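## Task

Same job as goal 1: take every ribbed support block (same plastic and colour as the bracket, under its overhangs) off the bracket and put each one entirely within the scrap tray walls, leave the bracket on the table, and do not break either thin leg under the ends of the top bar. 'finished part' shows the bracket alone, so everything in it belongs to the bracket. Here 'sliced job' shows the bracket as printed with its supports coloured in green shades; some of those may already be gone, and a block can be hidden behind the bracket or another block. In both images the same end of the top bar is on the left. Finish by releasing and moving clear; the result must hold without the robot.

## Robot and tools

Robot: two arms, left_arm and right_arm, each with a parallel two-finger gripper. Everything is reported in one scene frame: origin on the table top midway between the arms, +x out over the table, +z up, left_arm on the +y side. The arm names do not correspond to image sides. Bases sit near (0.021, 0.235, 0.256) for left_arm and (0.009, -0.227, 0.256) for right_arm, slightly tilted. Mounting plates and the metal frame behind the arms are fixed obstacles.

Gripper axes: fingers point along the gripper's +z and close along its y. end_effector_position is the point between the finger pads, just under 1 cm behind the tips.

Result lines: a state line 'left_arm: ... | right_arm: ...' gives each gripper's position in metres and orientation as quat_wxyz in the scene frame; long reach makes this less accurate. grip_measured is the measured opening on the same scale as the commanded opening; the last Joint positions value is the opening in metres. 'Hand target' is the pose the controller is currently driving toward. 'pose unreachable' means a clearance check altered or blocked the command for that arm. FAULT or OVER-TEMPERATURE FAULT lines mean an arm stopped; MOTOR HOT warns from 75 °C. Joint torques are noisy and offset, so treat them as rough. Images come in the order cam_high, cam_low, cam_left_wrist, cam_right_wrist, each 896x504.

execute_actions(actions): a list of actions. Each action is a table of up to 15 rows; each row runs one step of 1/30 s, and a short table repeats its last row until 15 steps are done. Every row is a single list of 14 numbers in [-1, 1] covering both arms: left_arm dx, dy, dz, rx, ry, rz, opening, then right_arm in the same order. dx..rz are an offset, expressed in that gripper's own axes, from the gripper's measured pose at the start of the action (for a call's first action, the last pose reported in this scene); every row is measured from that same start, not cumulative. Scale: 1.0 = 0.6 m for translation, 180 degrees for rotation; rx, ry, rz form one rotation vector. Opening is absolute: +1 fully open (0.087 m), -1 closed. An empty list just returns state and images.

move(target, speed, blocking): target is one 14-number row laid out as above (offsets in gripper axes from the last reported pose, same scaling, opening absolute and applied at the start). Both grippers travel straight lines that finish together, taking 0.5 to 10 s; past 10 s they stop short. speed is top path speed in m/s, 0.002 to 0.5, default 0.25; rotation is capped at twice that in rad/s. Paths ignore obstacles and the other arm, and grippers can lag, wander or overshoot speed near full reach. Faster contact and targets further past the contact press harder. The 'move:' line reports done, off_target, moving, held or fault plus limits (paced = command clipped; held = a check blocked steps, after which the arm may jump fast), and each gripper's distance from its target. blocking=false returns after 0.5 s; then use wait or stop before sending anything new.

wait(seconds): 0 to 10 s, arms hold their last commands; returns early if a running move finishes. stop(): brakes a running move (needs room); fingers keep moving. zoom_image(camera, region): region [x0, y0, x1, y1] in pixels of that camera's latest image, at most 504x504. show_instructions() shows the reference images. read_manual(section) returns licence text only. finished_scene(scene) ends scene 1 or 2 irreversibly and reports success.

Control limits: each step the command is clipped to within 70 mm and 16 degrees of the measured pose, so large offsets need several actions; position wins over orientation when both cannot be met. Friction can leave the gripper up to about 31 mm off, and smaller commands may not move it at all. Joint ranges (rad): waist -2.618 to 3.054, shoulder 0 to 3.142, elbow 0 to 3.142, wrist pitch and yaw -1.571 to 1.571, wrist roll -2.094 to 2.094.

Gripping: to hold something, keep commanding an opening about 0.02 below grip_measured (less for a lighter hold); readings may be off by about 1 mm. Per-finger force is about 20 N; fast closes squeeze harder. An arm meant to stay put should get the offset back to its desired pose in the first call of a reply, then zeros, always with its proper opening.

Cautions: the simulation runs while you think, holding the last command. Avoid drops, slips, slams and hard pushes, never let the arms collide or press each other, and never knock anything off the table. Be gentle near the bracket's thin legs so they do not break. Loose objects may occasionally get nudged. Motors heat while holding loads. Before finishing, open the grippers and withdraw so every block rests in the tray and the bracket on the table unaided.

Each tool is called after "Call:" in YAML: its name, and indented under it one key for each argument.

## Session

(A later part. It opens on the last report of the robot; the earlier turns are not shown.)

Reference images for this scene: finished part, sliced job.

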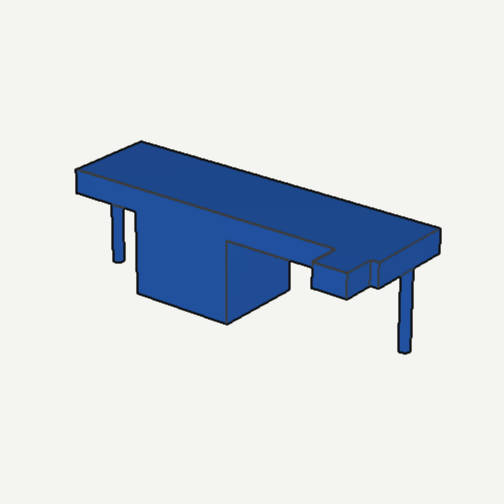

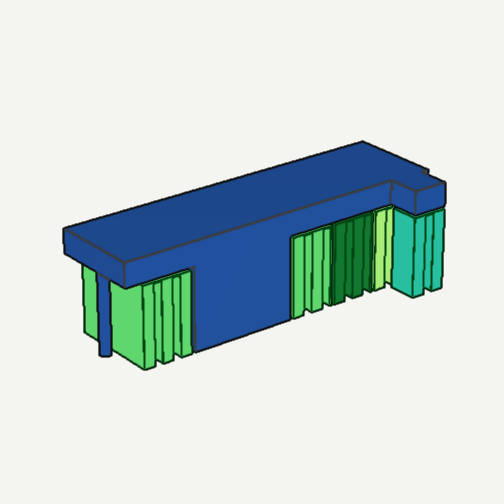

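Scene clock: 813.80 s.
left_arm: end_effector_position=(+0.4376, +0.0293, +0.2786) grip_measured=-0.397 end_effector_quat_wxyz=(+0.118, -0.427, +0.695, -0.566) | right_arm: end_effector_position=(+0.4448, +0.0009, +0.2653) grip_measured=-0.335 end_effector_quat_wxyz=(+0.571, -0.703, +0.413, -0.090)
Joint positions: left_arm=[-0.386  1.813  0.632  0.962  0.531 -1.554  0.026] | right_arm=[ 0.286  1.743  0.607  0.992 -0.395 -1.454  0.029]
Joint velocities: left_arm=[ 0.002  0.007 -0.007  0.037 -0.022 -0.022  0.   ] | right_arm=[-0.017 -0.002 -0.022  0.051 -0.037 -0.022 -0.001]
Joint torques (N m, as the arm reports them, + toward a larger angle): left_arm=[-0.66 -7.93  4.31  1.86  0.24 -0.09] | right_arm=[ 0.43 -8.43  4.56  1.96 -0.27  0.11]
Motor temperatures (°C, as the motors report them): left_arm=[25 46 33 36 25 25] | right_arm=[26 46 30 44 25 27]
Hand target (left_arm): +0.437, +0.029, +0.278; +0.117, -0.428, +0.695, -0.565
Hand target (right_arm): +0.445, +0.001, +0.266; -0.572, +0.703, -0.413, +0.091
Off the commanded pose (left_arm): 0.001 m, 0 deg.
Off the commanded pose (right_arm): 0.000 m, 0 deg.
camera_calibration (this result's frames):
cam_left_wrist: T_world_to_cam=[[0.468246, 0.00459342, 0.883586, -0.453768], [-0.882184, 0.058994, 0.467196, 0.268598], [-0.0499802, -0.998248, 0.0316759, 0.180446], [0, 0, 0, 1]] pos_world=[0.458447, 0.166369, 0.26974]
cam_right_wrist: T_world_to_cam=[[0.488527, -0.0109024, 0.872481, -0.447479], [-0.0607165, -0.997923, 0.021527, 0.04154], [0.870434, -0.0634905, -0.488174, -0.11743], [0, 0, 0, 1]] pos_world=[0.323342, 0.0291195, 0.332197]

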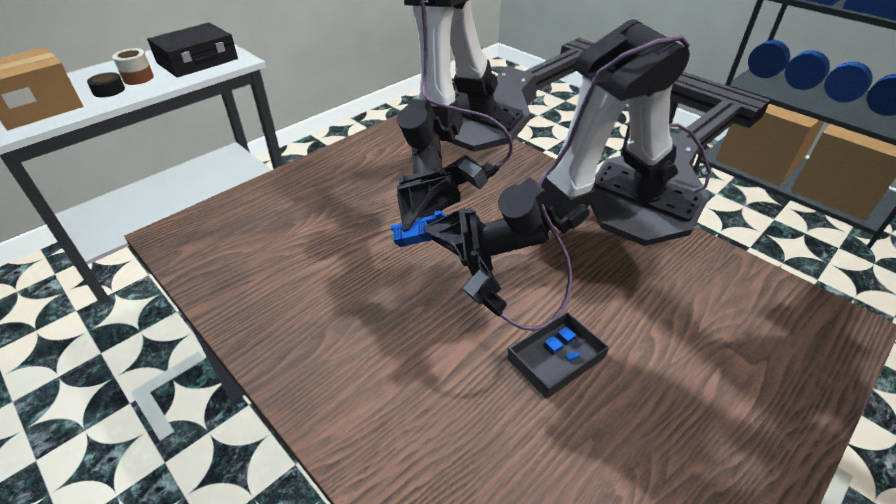

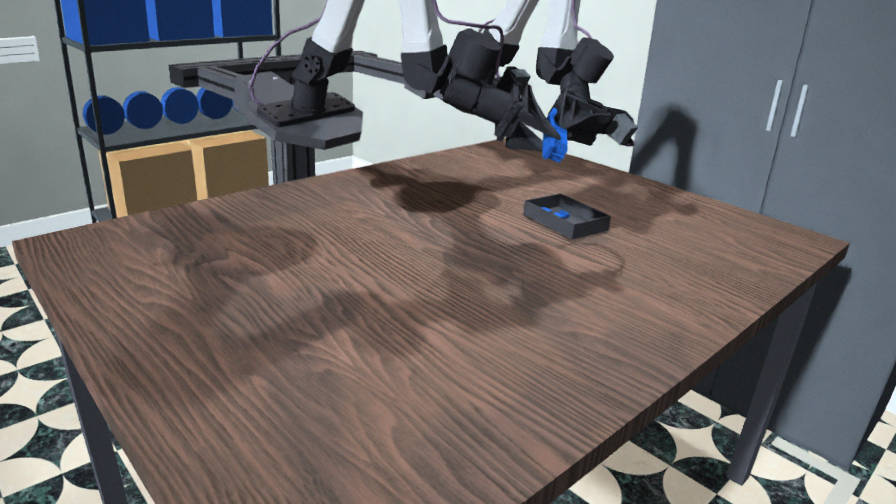

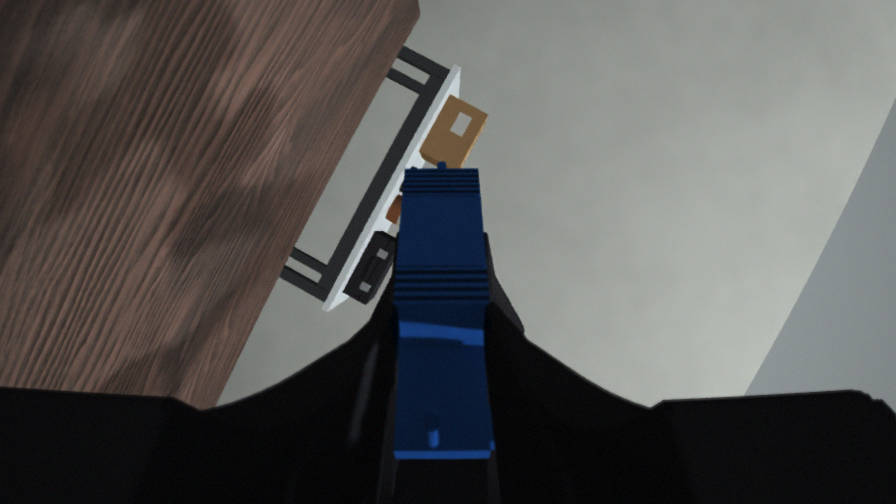

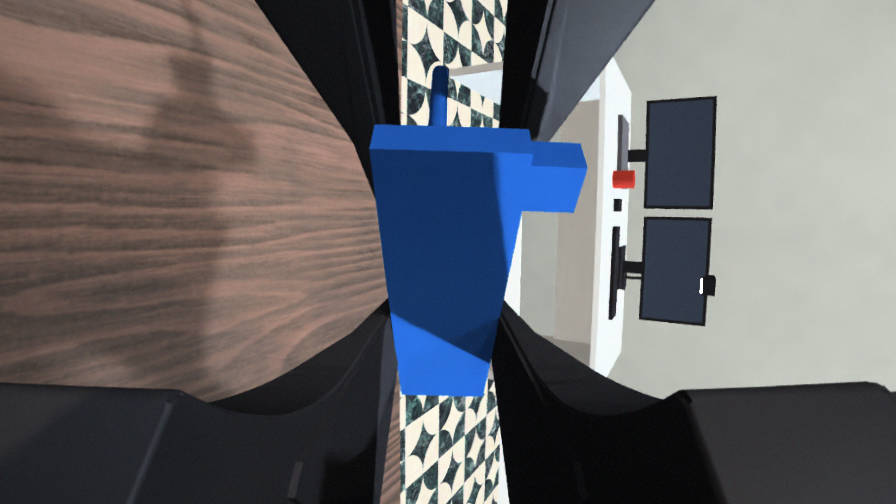

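Call:
execute_actions:
  actions:
    - [[0,0,0,0,0,0,-0.41,0,0,0,0,0,0,-0.40],[0,0,0,0,0,0,-0.39,0,0,0,0,0,0,-0.40],[0,0,0,0,0,0,-0.37,0,0,0,0,0,0,-0.40],[0,0,0,0,0,0,-0.34,0,0,0,0,0,0,-0.40],[0,0,0,0,0,0,-0.30,0,0,0,0,0,0,-0.40],[0,0,0,0,0,0,-0.26,0,0,0,0,0,0,-0.40],[0,0,0,0,0,0,-0.22,0,0,0,0,0,0,-0.40],[0,0,0,0,0,0,-0.18,0,0,0,0,0,0,-0.40],[0,0,0,0,0,0,-0.14,0,0,0,0,0,0,-0.40],[0,0,0,0,0,0,-0.10,0,0,0,0,0,0,-0.40],[0,0,0,0,0,0,-0.06,0,0,0,0,0,0,-0.40],[0,0,0,0,0,0,-0.02,0,0,0,0,0,0,-0.40],[0,0,0,0,0,0,0.02,0,0,0,0,0,0,-0.40],[0,0,0,0,0,0,0.05,0,0,0,0,0,0,-0.40]]

Call:
move:
  target: [0, 0, -0.05, 0, 0, 0, 0.05, 0, 0, 0, 0, 0, 0, -0.40]
  speed: 0.05

Scene clock: 835.40 s.
left_arm: end_effector_position=(+0.4376, +0.0293, +0.2788) grip_measured=+0.046 end_effector_quat_wxyz=(+0.118, -0.427, +0.695, -0.566) | right_arm: end_effector_position=(+0.4448, +0.0009, +0.2653) grip_measured=-0.335 end_effector_quat_wxyz=(+0.571, -0.703, +0.413, -0.090)
Joint positions: left_arm=[-0.386  1.813  0.632  0.962  0.531 -1.554  0.046] | right_arm=[ 0.286  1.743  0.607  0.992 -0.395 -1.454  0.029]
Joint velocities: left_arm=[-0.002 -0.002 -0.007  0.007 -0.007  0.007  0.006] | right_arm=[-0.012 -0.002 -0.012  0.037  0.037 -0.022 -0.   ]
Joint torques (N m, as the arm reports them, + toward a larger angle): left_arm=[-0.64 -7.97  4.26  1.88  0.23 -0.08] | right_arm=[ 0.43 -8.43  4.51  1.92 -0.28  0.09]
Motor temperatures (°C, as the motors report them): left_arm=[25 46 33 37 25 25] | right_arm=[26 46 30 44 25 27]
Hand target (left_arm): +0.438, +0.029, +0.279; +0.118, -0.427, +0.695, -0.566
Hand target (right_arm): +0.445, +0.001, +0.265; -0.571, +0.703, -0.413, +0.090
Off the commanded pose (left_arm): 0.000 m, 0 deg.
Off the commanded pose (right_arm): 0.000 m, 0 deg.
camera_calibration (this result's frames):
cam_left_wrist: T_world_to_cam=[[0.467588, 0.00476385, 0.883934, -0.453738], [-0.882536, 0.0589799, 0.466531, 0.268939], [-0.0499118, -0.998248, 0.0317826, 0.180389], [0, 0, 0, 1]] pos_world=[0.458514, 0.166372, 0.269873]
cam_right_wrist: T_world_to_cam=[[0.488527, -0.0109024, 0.872481, -0.447479], [-0.0607165, -0.997923, 0.021527, 0.04154], [0.870434, -0.0634905, -0.488174, -0.11743], [0, 0, 0, 1]] pos_world=[0.323342, 0.0291195, 0.332197]

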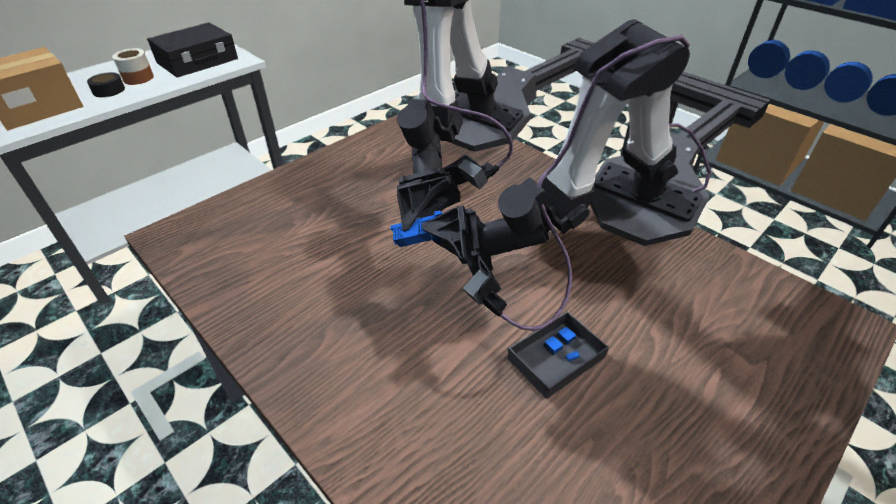

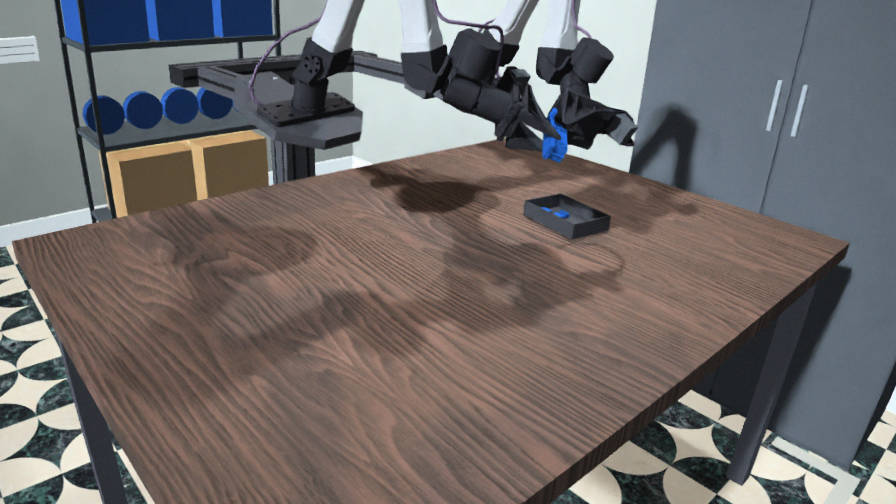

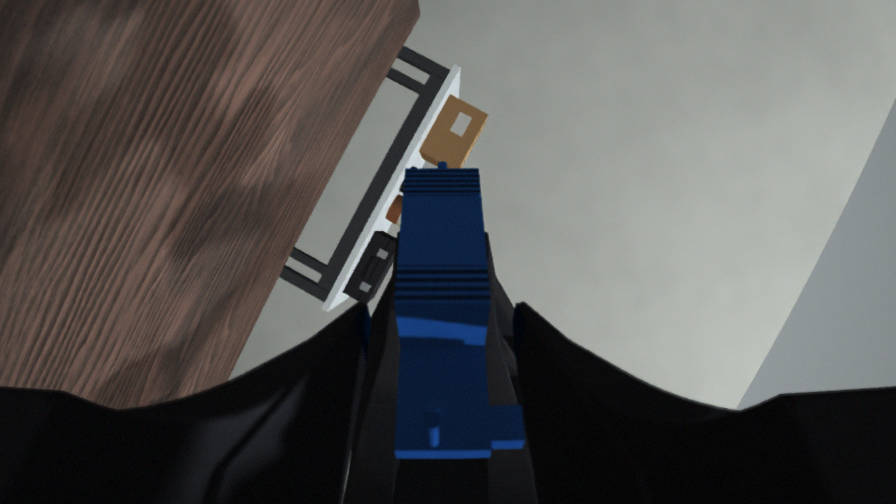

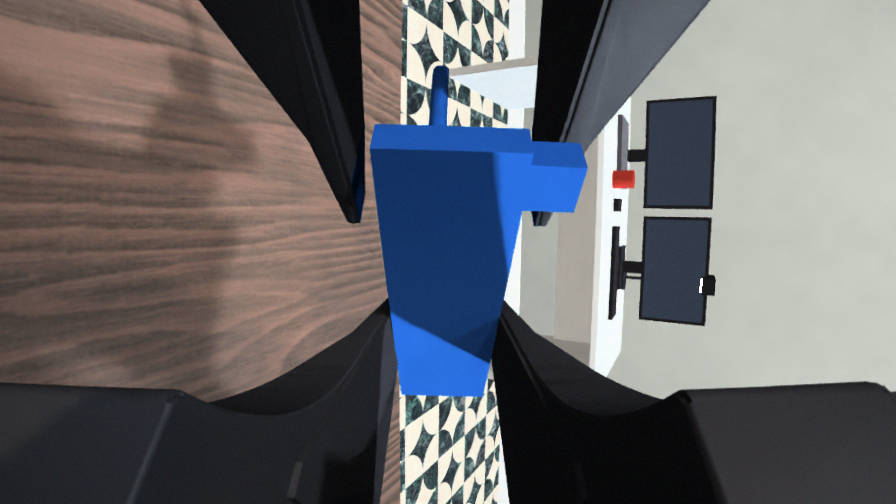

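Scene clock: 836.30 s.
left_arm: end_effector_position=(+0.4266, +0.0458, +0.2935) grip_measured=+0.050 end_effector_quat_wxyz=(+0.126, -0.421, +0.691, -0.573) | right_arm: end_effector_position=(+0.4448, +0.0009, +0.2653) grip_measured=-0.335 end_effector_quat_wxyz=(+0.571, -0.703, +0.413, -0.090)
Joint positions: left_arm=[-0.343  1.727  0.566  0.962  0.575 -1.544  0.046] | right_arm=[ 0.286  1.743  0.607  0.992 -0.395 -1.454  0.029]
Joint velocities: left_arm=[-0.002  0.007  0.017 -0.051  0.022 -0.066 -0.   ] | right_arm=[-0.002  0.012 -0.007 -0.095 -0.066  0.022  0.001]
Joint torques (N m, as the arm reports them, + toward a larger angle): left_arm=[ 0.66 -8.46  2.09  1.71  0.33 -0.05] | right_arm=[ 0.35 -8.38  4.5   1.92 -0.26  0.1 ]
Motor temperatures (°C, as the motors report them): left_arm=[25 46 33 37 25 25] | right_arm=[26 46 30 44 25 27]
Hand target (left_arm): +0.419, +0.050, +0.289; +0.118, -0.427, +0.695, -0.566
Hand target (right_arm): +0.445, +0.001, +0.265; -0.571, +0.703, -0.413, +0.090
Off the commanded pose (left_arm): 0.011 m, 1 deg.
Off the commanded pose (right_arm): 0.000 m, 0 deg.
move: off_target (left_arm)
camera_calibration (this result's frames):
cam_left_wrist: T_world_to_cam=[[0.445247, 0.0100799, 0.895351, -0.455766], [-0.894052, 0.0600086, 0.443925, 0.262822], [-0.049254, -0.998147, 0.0357305, 0.194318], [0, 0, 0, 1]] pos_world=[0.447476, 0.182781, 0.284454]
cam_right_wrist: T_world_to_cam=[[0.488527, -0.0109024, 0.872481, -0.447479], [-0.0607165, -0.997923, 0.021527, 0.04154], [0.870434, -0.0634905, -0.488174, -0.11743], [0, 0, 0, 1]] pos_world=[0.323342, 0.0291195, 0.332197]

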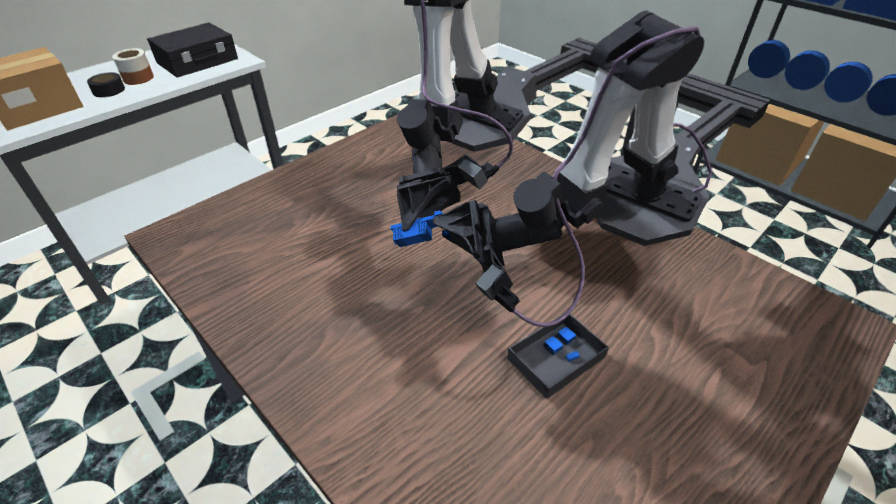

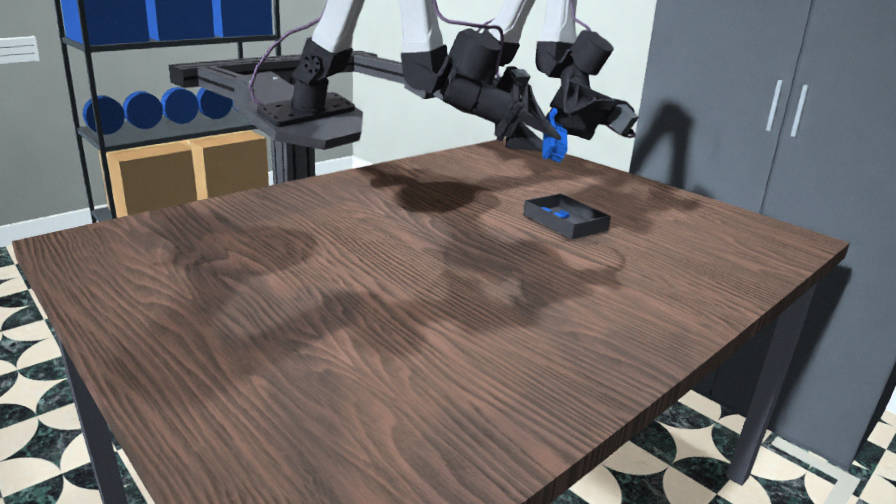

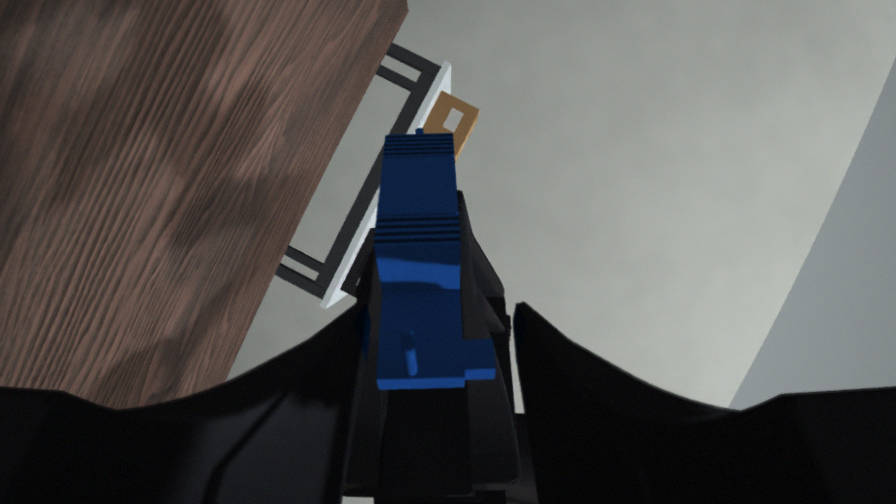

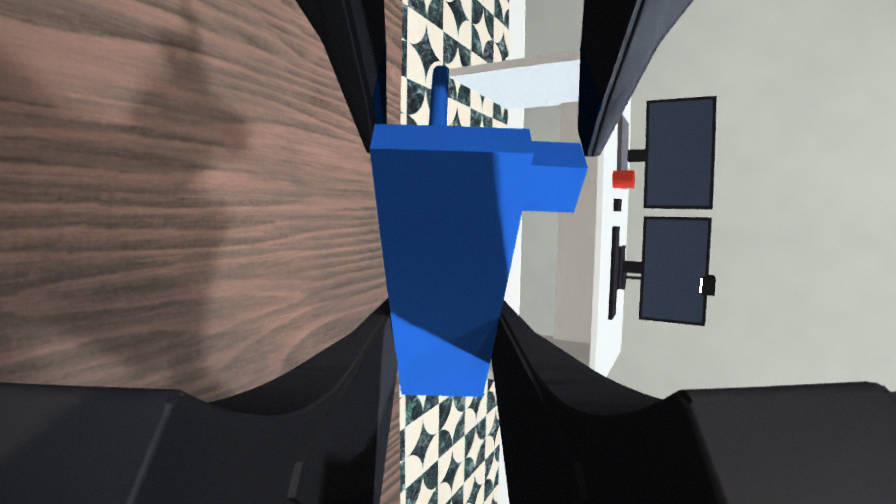

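Call:
move:
  target: [-0.001, 0.0207, 0.0565, -0.010, 0, -0.007, 0.25, 0, 0, 0, 0, 0, 0, -0.40]
  speed: 0.04

Call:
zoom_image:
  camera: "cam_left_wrist"
  region: [310, 190, 590, 470]

Scene clock: 845.50 s.
left_arm: end_effector_position=(+0.4405, +0.0270, +0.2777) grip_measured=+0.250 end_effector_quat_wxyz=(+0.119, -0.426, +0.695, -0.567) | right_arm: end_effector_position=(+0.4448, +0.0009, +0.2653) grip_measured=-0.335 end_effector_quat_wxyz=(+0.571, -0.703, +0.413, -0.090)
Joint positions: left_arm=[-0.39   1.826  0.647  0.963  0.529 -1.553  0.055] | right_arm=[ 0.286  1.743  0.607  0.992 -0.395 -1.454  0.029]
Joint velocities: left_arm=[-0.007 -0.022  0.007 -0.037 -0.007  0.022 -0.001] | right_arm=[ 0.002 -0.017  0.002 -0.022  0.007 -0.066  0.   ]
Joint torques (N m, as the arm reports them, + toward a larger angle): left_arm=[-1.66 -6.08  5.97  1.87  0.1  -0.15] | right_arm=[ 0.34 -8.45  4.5   1.93 -0.27  0.1 ]
Motor temperatures (°C, as the motors report them): left_arm=[25 46 32 37 25 25] | right_arm=[26 46 30 45 25 27]
Hand target (left_arm): +0.443, +0.023, +0.271; +0.113, -0.431, +0.695, -0.564
Hand target (right_arm): +0.445, +0.001, +0.265; -0.571, +0.703, -0.413, +0.090
Off the commanded pose (left_arm): 0.008 m, 1 deg.
Off the commanded pose (right_arm): 0.000 m, 0 deg.
move: done
camera_calibration (this result's frames):
cam_left_wrist: T_world_to_cam=[[0.465044, 0.00348815, 0.885281, -0.453391], [-0.88373, 0.0611181, 0.463989, 0.273307], [-0.0524882, -0.998124, 0.0315052, 0.179469], [0, 0, 0, 1]] pos_world=[0.461796, 0.16401, 0.268913]
cam_right_wrist: T_world_to_cam=[[0.488527, -0.0109024, 0.872481, -0.447479], [-0.0607165, -0.997923, 0.021527, 0.04154], [0.870434, -0.0634905, -0.488174, -0.11743], [0, 0, 0, 1]] pos_world=[0.323342, 0.0291195, 0.332197]

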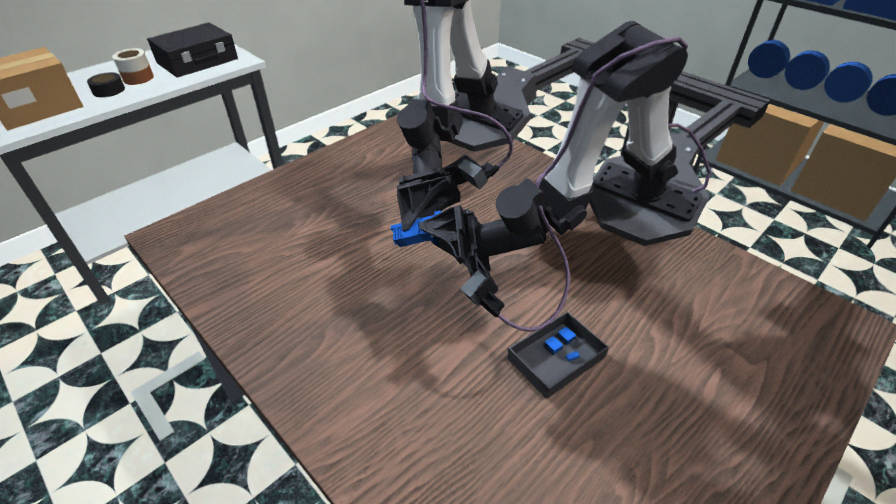

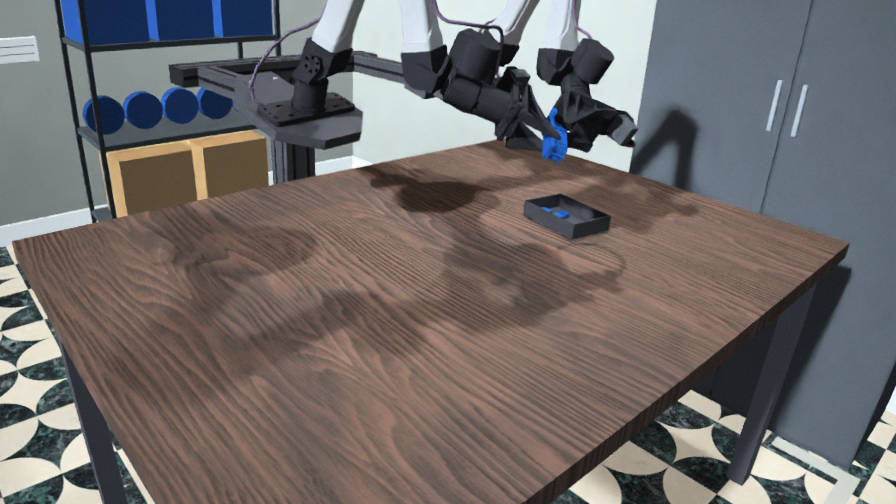

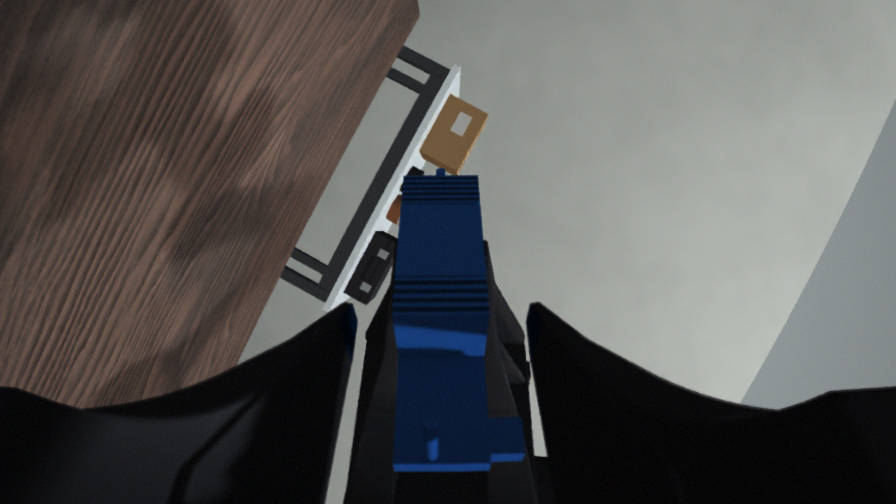

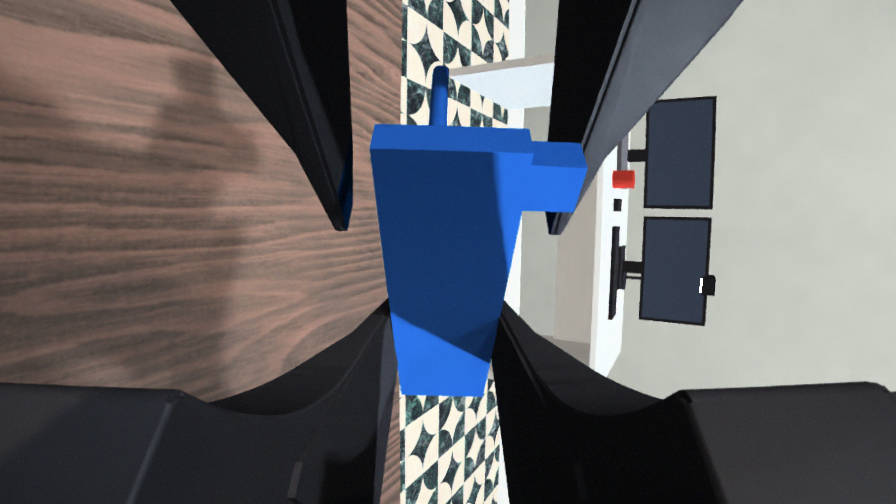

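Region (310, 190, 590, 470) of cam_left_wrist's 896x504 image, scaled by 1.800, with more detail than that image has.

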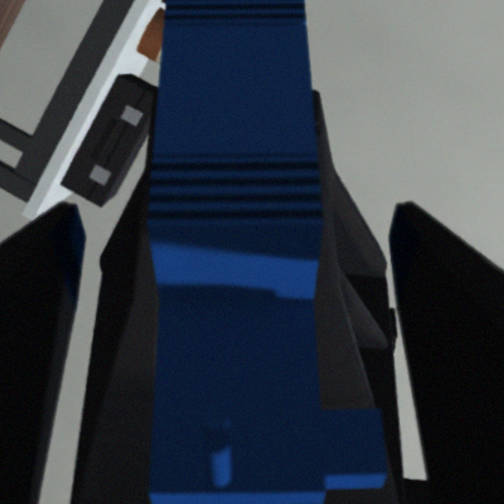

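Call:
execute_actions:
  actions: []

Scene clock: 854.33 s.
left_arm: end_effector_position=(+0.4409, +0.0272, +0.2777) grip_measured=+0.250 end_effector_quat_wxyz=(+0.119, -0.426, +0.695, -0.567) | right_arm: end_effector_position=(+0.4448, +0.0009, +0.2653) grip_measured=-0.335 end_effector_quat_wxyz=(+0.571, -0.703, +0.413, -0.090)
Joint positions: left_arm=[-0.39   1.826  0.648  0.963  0.527 -1.554  0.055] | right_arm=[ 0.286  1.743  0.607  0.992 -0.395 -1.454  0.029]
Joint velocities: left_arm=[-0.007  0.017  0.002 -0.037 -0.051  0.007 -0.001] | right_arm=[ 0.007 -0.002  0.012  0.007 -0.022  0.037 -0.   ]
Joint torques (N m, as the arm reports them, + toward a larger angle): left_arm=[-1.72 -6.04  5.99  1.87  0.14 -0.17] | right_arm=[ 0.41 -8.46  4.52  1.94 -0.27  0.11]
Motor temperatures (°C, as the motors report them): left_arm=[25 46 33 37 25 25] | right_arm=[26 46 30 45 25 27]
Hand target (left_arm): +0.443, +0.023, +0.271; +0.113, -0.431, +0.695, -0.564
Hand target (right_arm): +0.445, +0.001, +0.265; -0.571, +0.703, -0.413, +0.090
Off the commanded pose (left_arm): 0.008 m, 1 deg.
Off the commanded pose (right_arm): 0.000 m, 0 deg.
camera_calibration (this result's frames):
cam_left_wrist: T_world_to_cam=[[0.464971, 0.00384648, 0.885318, -0.453541], [-0.883877, 0.0592114, 0.463957, 0.273771], [-0.0506363, -0.998238, 0.0309314, 0.179012], [0, 0, 0, 1]] pos_world=[0.461928, 0.164231, 0.268973]
cam_right_wrist: T_world_to_cam=[[0.488527, -0.0109024, 0.872481, -0.447479], [-0.0607165, -0.997923, 0.021527, 0.04154], [0.870434, -0.0634905, -0.488174, -0.11743], [0, 0, 0, 1]] pos_world=[0.323342, 0.0291195, 0.332197]

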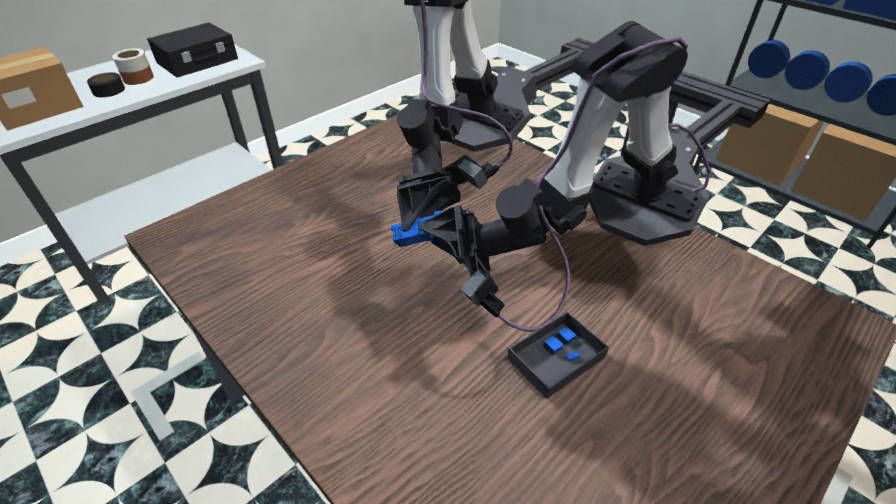

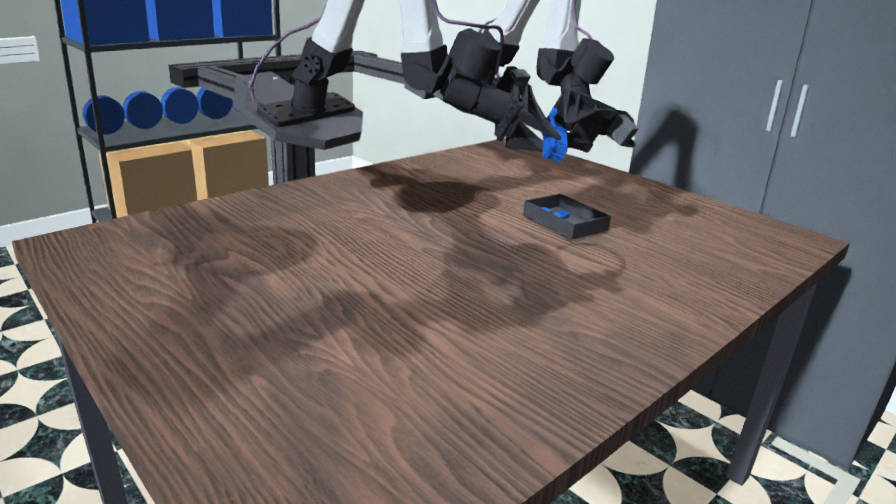

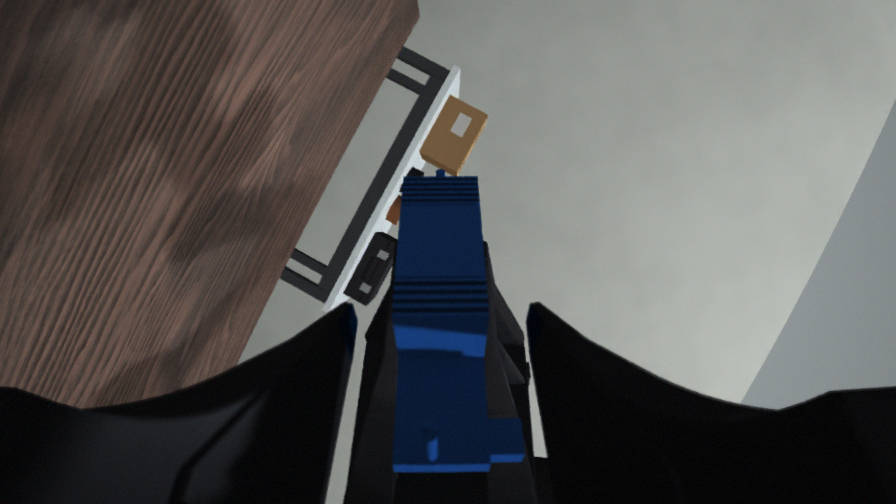

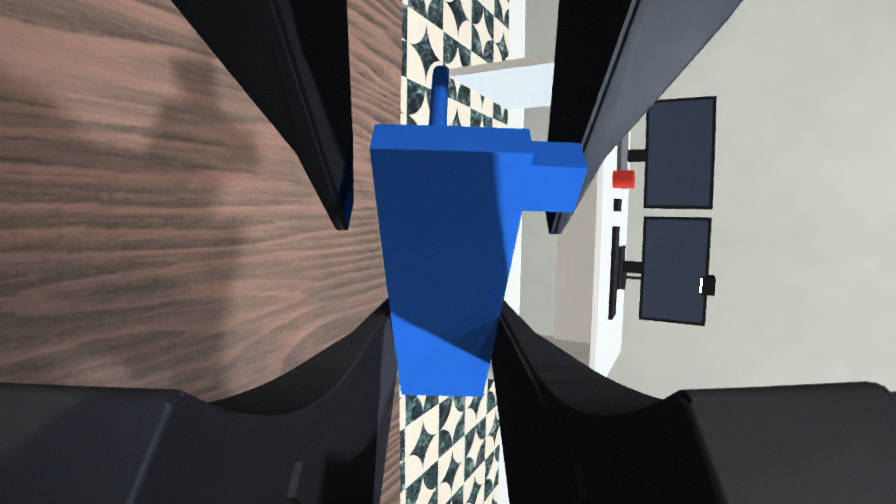

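Call:
execute_actions:
  actions:
    - [[0,0,0,0,0,0,0.18,0,0,0,0,0,0,-0.40],[0,0,0,0,0,0,0.11,0,0,0,0,0,0,-0.40],[0,0,0,0,0,0,0.04,0,0,0,0,0,0,-0.40],[0,0,0,0,0,0,-0.03,0,0,0,0,0,0,-0.40],[0,0,0,0,0,0,-0.10,0,0,0,0,0,0,-0.40],[0,0,0,0,0,0,-0.16,0,0,0,0,0,0,-0.40],[0,0,0,0,0,0,-0.22,0,0,0,0,0,0,-0.40],[0,0,0,0,0,0,-0.27,0,0,0,0,0,0,-0.40],[0,0,0,0,0,0,-0.31,0,0,0,0,0,0,-0.40],[0,0,0,0,0,0,-0.34,0,0,0,0,0,0,-0.40],[0,0,0,0,0,0,-0.36,0,0,0,0,0,0,-0.40],[0,0,0,0,0,0,-0.38,0,0,0,0,0,0,-0.40],[0,0,0,0,0,0,-0.40,0,0,0,0,0,0,-0.40],[0,0,0,0,0,0,-0.42,0,0,0,0,0,0,-0.40],[0,0,0,0,0,0,-0.45,0,0,0,0,0,0,-0.40]]
    - [[0,0,0,0,0,0,-0.45,0,0,0,0,0,0,-0.40]]

Scene clock: 859.60 s.
left_arm: end_effector_position=(+0.4409, +0.0272, +0.2777) grip_measured=-0.374 end_effector_quat_wxyz=(+0.119, -0.426, +0.695, -0.567) | right_arm: end_effector_position=(+0.4448, +0.0009, +0.2653) grip_measured=-0.335 end_effector_quat_wxyz=(+0.571, -0.703, +0.413, -0.090)
Joint positions: left_arm=[-0.39   1.826  0.648  0.963  0.527 -1.554  0.027] | right_arm=[ 0.286  1.743  0.607  0.992 -0.395 -1.454  0.029]
Joint velocities: left_arm=[ 0.007 -0.007 -0.002  0.037  0.037 -0.051 -0.   ] | right_arm=[-0.007 -0.002 -0.007  0.007 -0.051 -0.066 -0.001]
Joint torques (N m, as the arm reports them, + toward a larger angle): left_arm=[-0.74 -8.12  4.32  1.88  0.25 -0.09] | right_arm=[ 0.36 -8.46  4.51  1.92 -0.31  0.09]
Motor temperatures (°C, as the motors report them): left_arm=[25 45 33 38 25 25] | right_arm=[26 46 30 45 25 27]
Hand target (left_arm): +0.441, +0.027, +0.278; +0.119, -0.426, +0.695, -0.567
Hand target (right_arm): +0.445, +0.001, +0.265; -0.571, +0.703, -0.413, +0.090
Off the commanded pose (left_arm): 0.000 m, 0 deg.
Off the commanded pose (right_arm): 0.000 m, 0 deg.
camera_calibration (this result's frames):
cam_left_wrist: T_world_to_cam=[[0.464971, 0.00384648, 0.885318, -0.453541], [-0.883877, 0.0592114, 0.463957, 0.273771], [-0.0506363, -0.998238, 0.0309314, 0.179012], [0, 0, 0, 1]] pos_world=[0.461928, 0.164231, 0.268973]
cam_right_wrist: T_world_to_cam=[[0.488527, -0.0109024, 0.872481, -0.447479], [-0.0607165, -0.997923, 0.021527, 0.04154], [0.870434, -0.0634905, -0.488174, -0.11743], [0, 0, 0, 1]] pos_world=[0.323342, 0.0291195, 0.332197]

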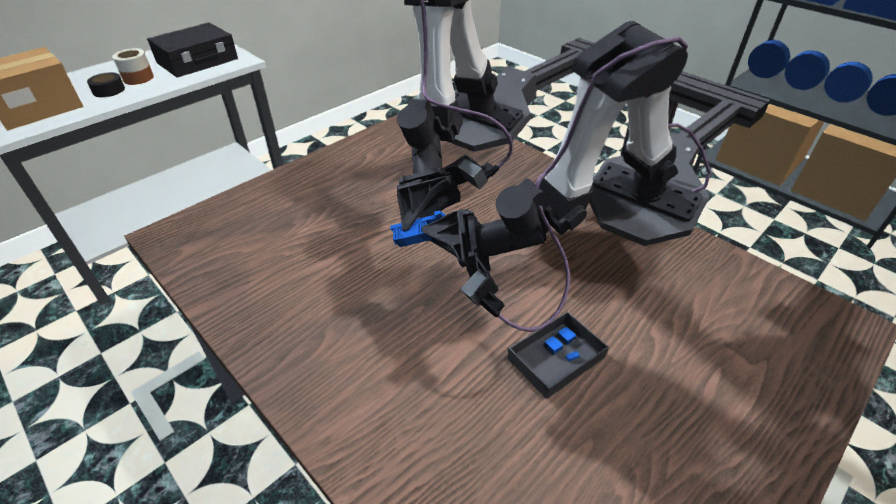

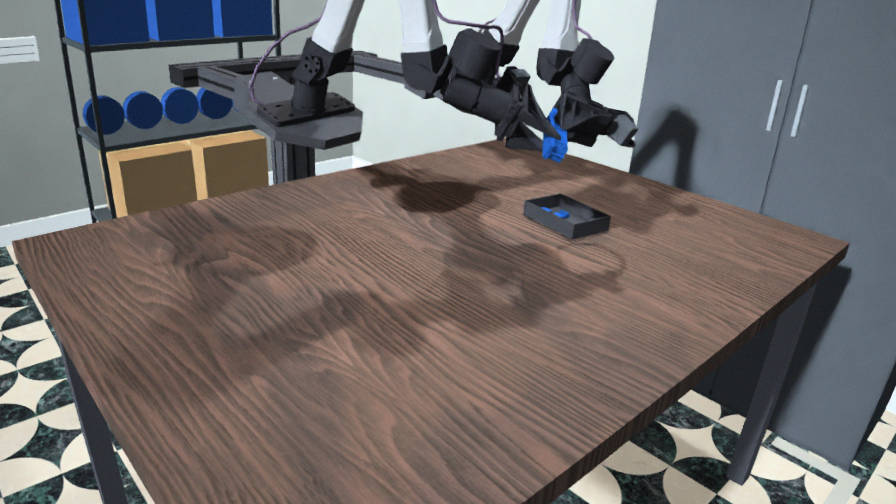

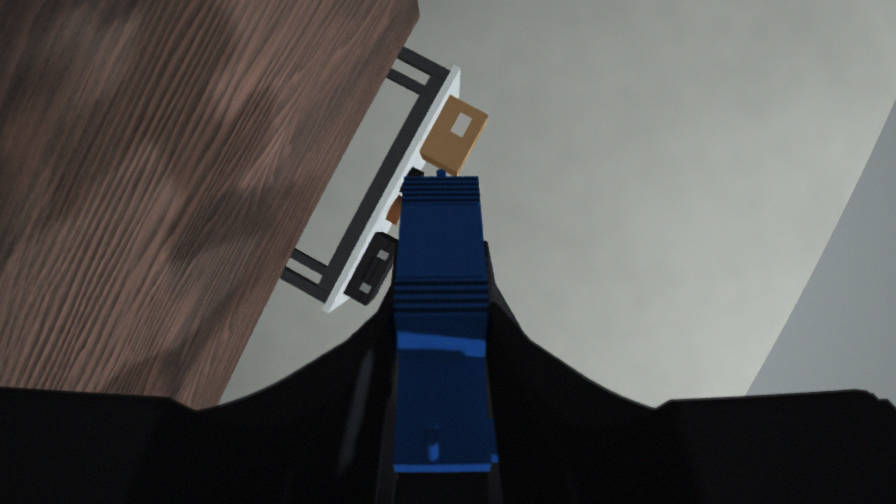

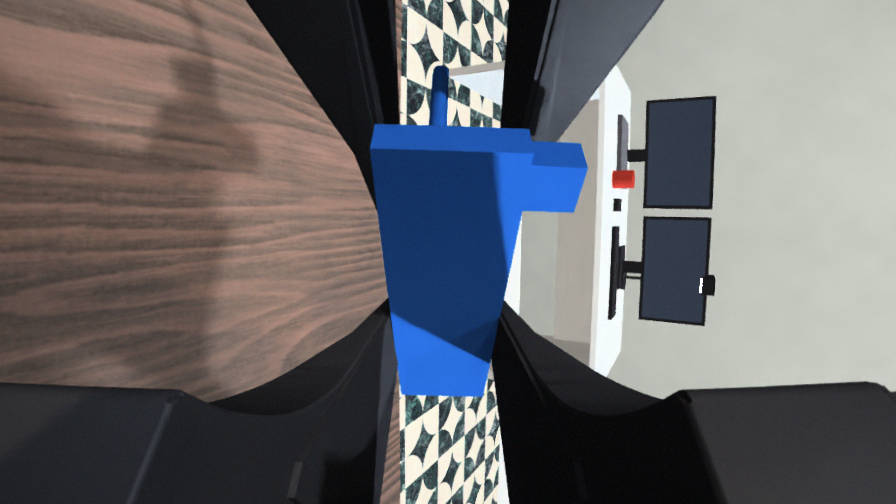

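Good grip (−0.374). Twist + pull.

Call:
move:
  target: [-0.04, 0.006, -0.003, 0, 0, 0.06, -0.45, 0, 0, 0, 0, 0, 0, -0.40]
  speed: 0.03

Scene clock: 865.23 s.
left_arm: end_effector_position=(+0.4508, +0.0433, +0.2772) grip_measured=-0.374 end_effector_quat_wxyz=(+0.183, -0.351, +0.727, -0.561) | right_arm: end_effector_position=(+0.4444, +0.0023, +0.2667) grip_measured=-0.335 end_effector_quat_wxyz=(+0.574, -0.703, +0.410, -0.088)
Joint positions: left_arm=[-0.336  1.826  0.68   0.957  0.583 -1.353  0.027] | right_arm=[ 0.286  1.743  0.607  0.997 -0.404 -1.454  0.029]
Joint velocities: left_arm=[-0.007 -0.007 -0.007 -0.051 -0.022  0.051  0.   ] | right_arm=[ 0.012 -0.007 -0.007 -0.066 -0.022  0.022  0.   ]
Joint torques (N m, as the arm reports them, + toward a larger angle): left_arm=[ 0.52 -6.93  6.09  1.6   0.3  -0.06] | right_arm=[ 0.4  -8.44  4.52  1.87 -0.18  0.1 ]
Motor temperatures (°C, as the motors report them): left_arm=[25 45 33 38 25 25] | right_arm=[26 46 30 45 25 27]
Hand target (left_arm): +0.452, +0.046, +0.267; +0.172, -0.359, +0.732, -0.553
Hand target (right_arm): +0.445, +0.001, +0.265; -0.571, +0.703, -0.413, +0.090
Off the commanded pose (left_arm): 0.010 m, 2 deg.
Off the commanded pose (right_arm): 0.002 m, 1 deg.
move: done
camera_calibration (this result's frames):
cam_left_wrist: T_world_to_cam=[[0.313795, -0.125041, 0.941221, -0.399535], [-0.943892, 0.0664085, 0.323508, 0.347469], [-0.102957, -0.989927, -0.0971862, 0.2543], [0, 0, 0, 1]] pos_world=[0.479527, 0.178705, 0.288356]
cam_right_wrist: T_world_to_cam=[[0.485325, -0.0120513, 0.874251, -0.447552], [-0.0532565, -0.998456, 0.0158009, 0.0411209], [0.872711, -0.0542281, -0.485217, -0.118191], [0, 0, 0, 1]] pos_world=[0.322545, 0.0292545, 0.333274]

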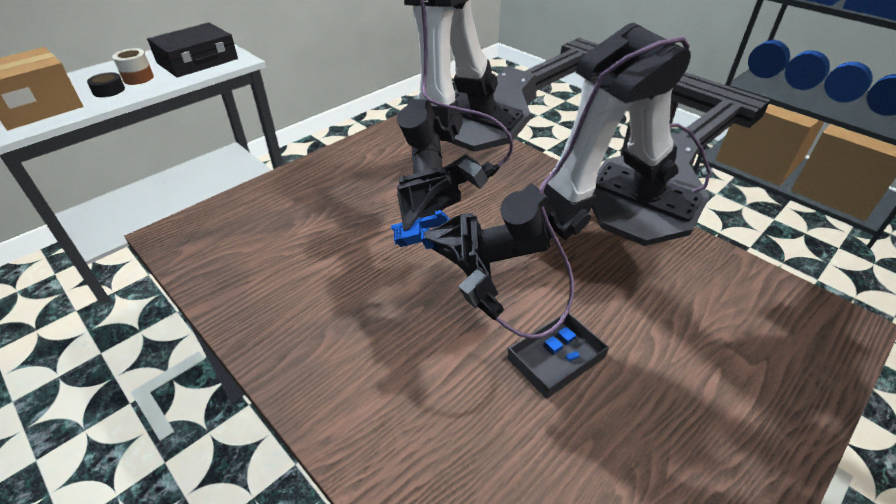

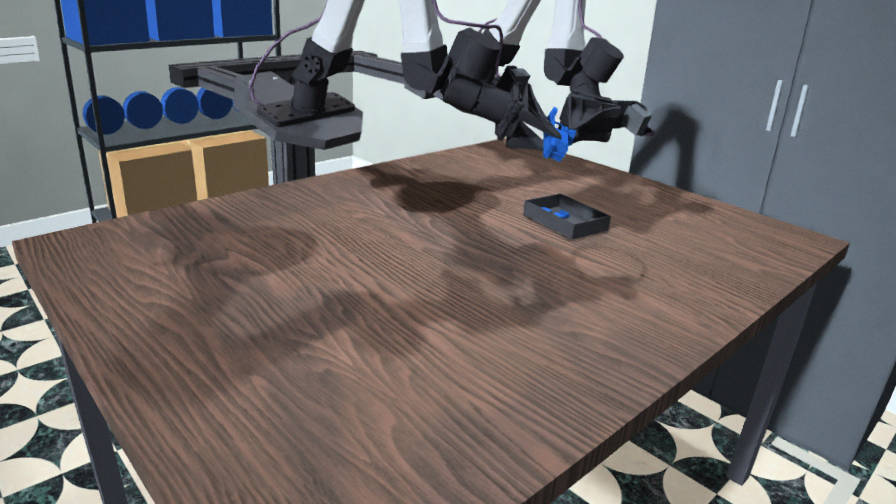

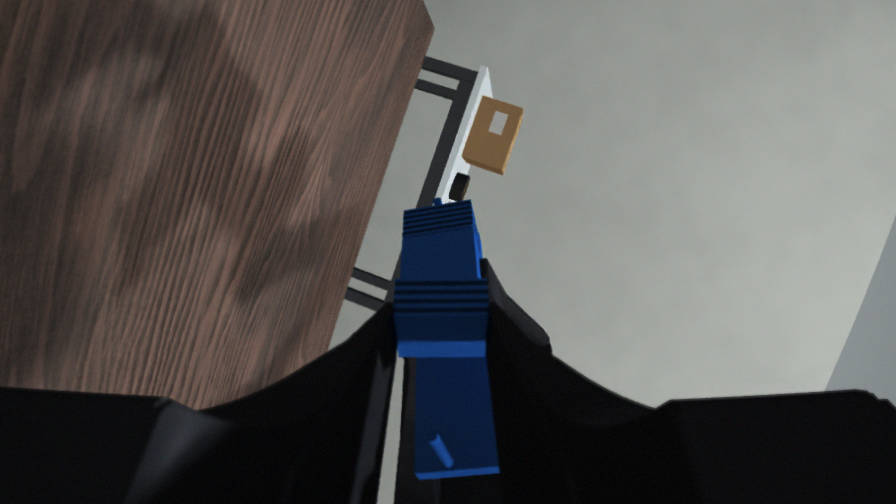

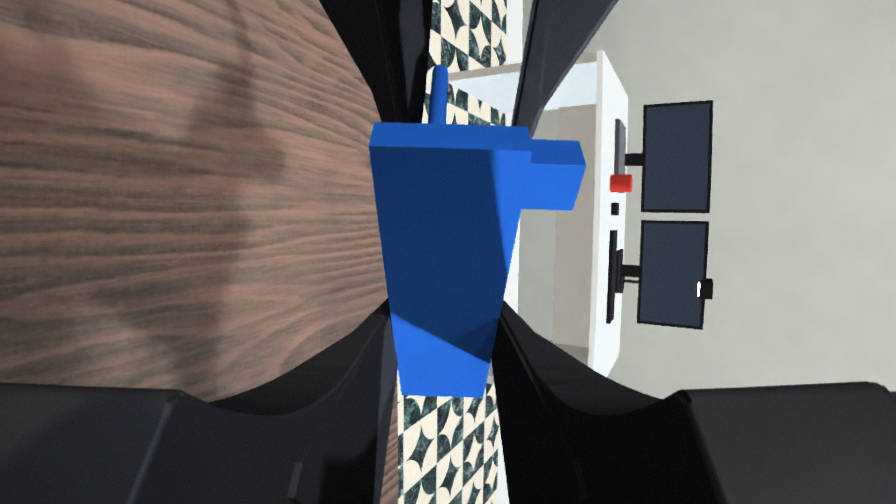

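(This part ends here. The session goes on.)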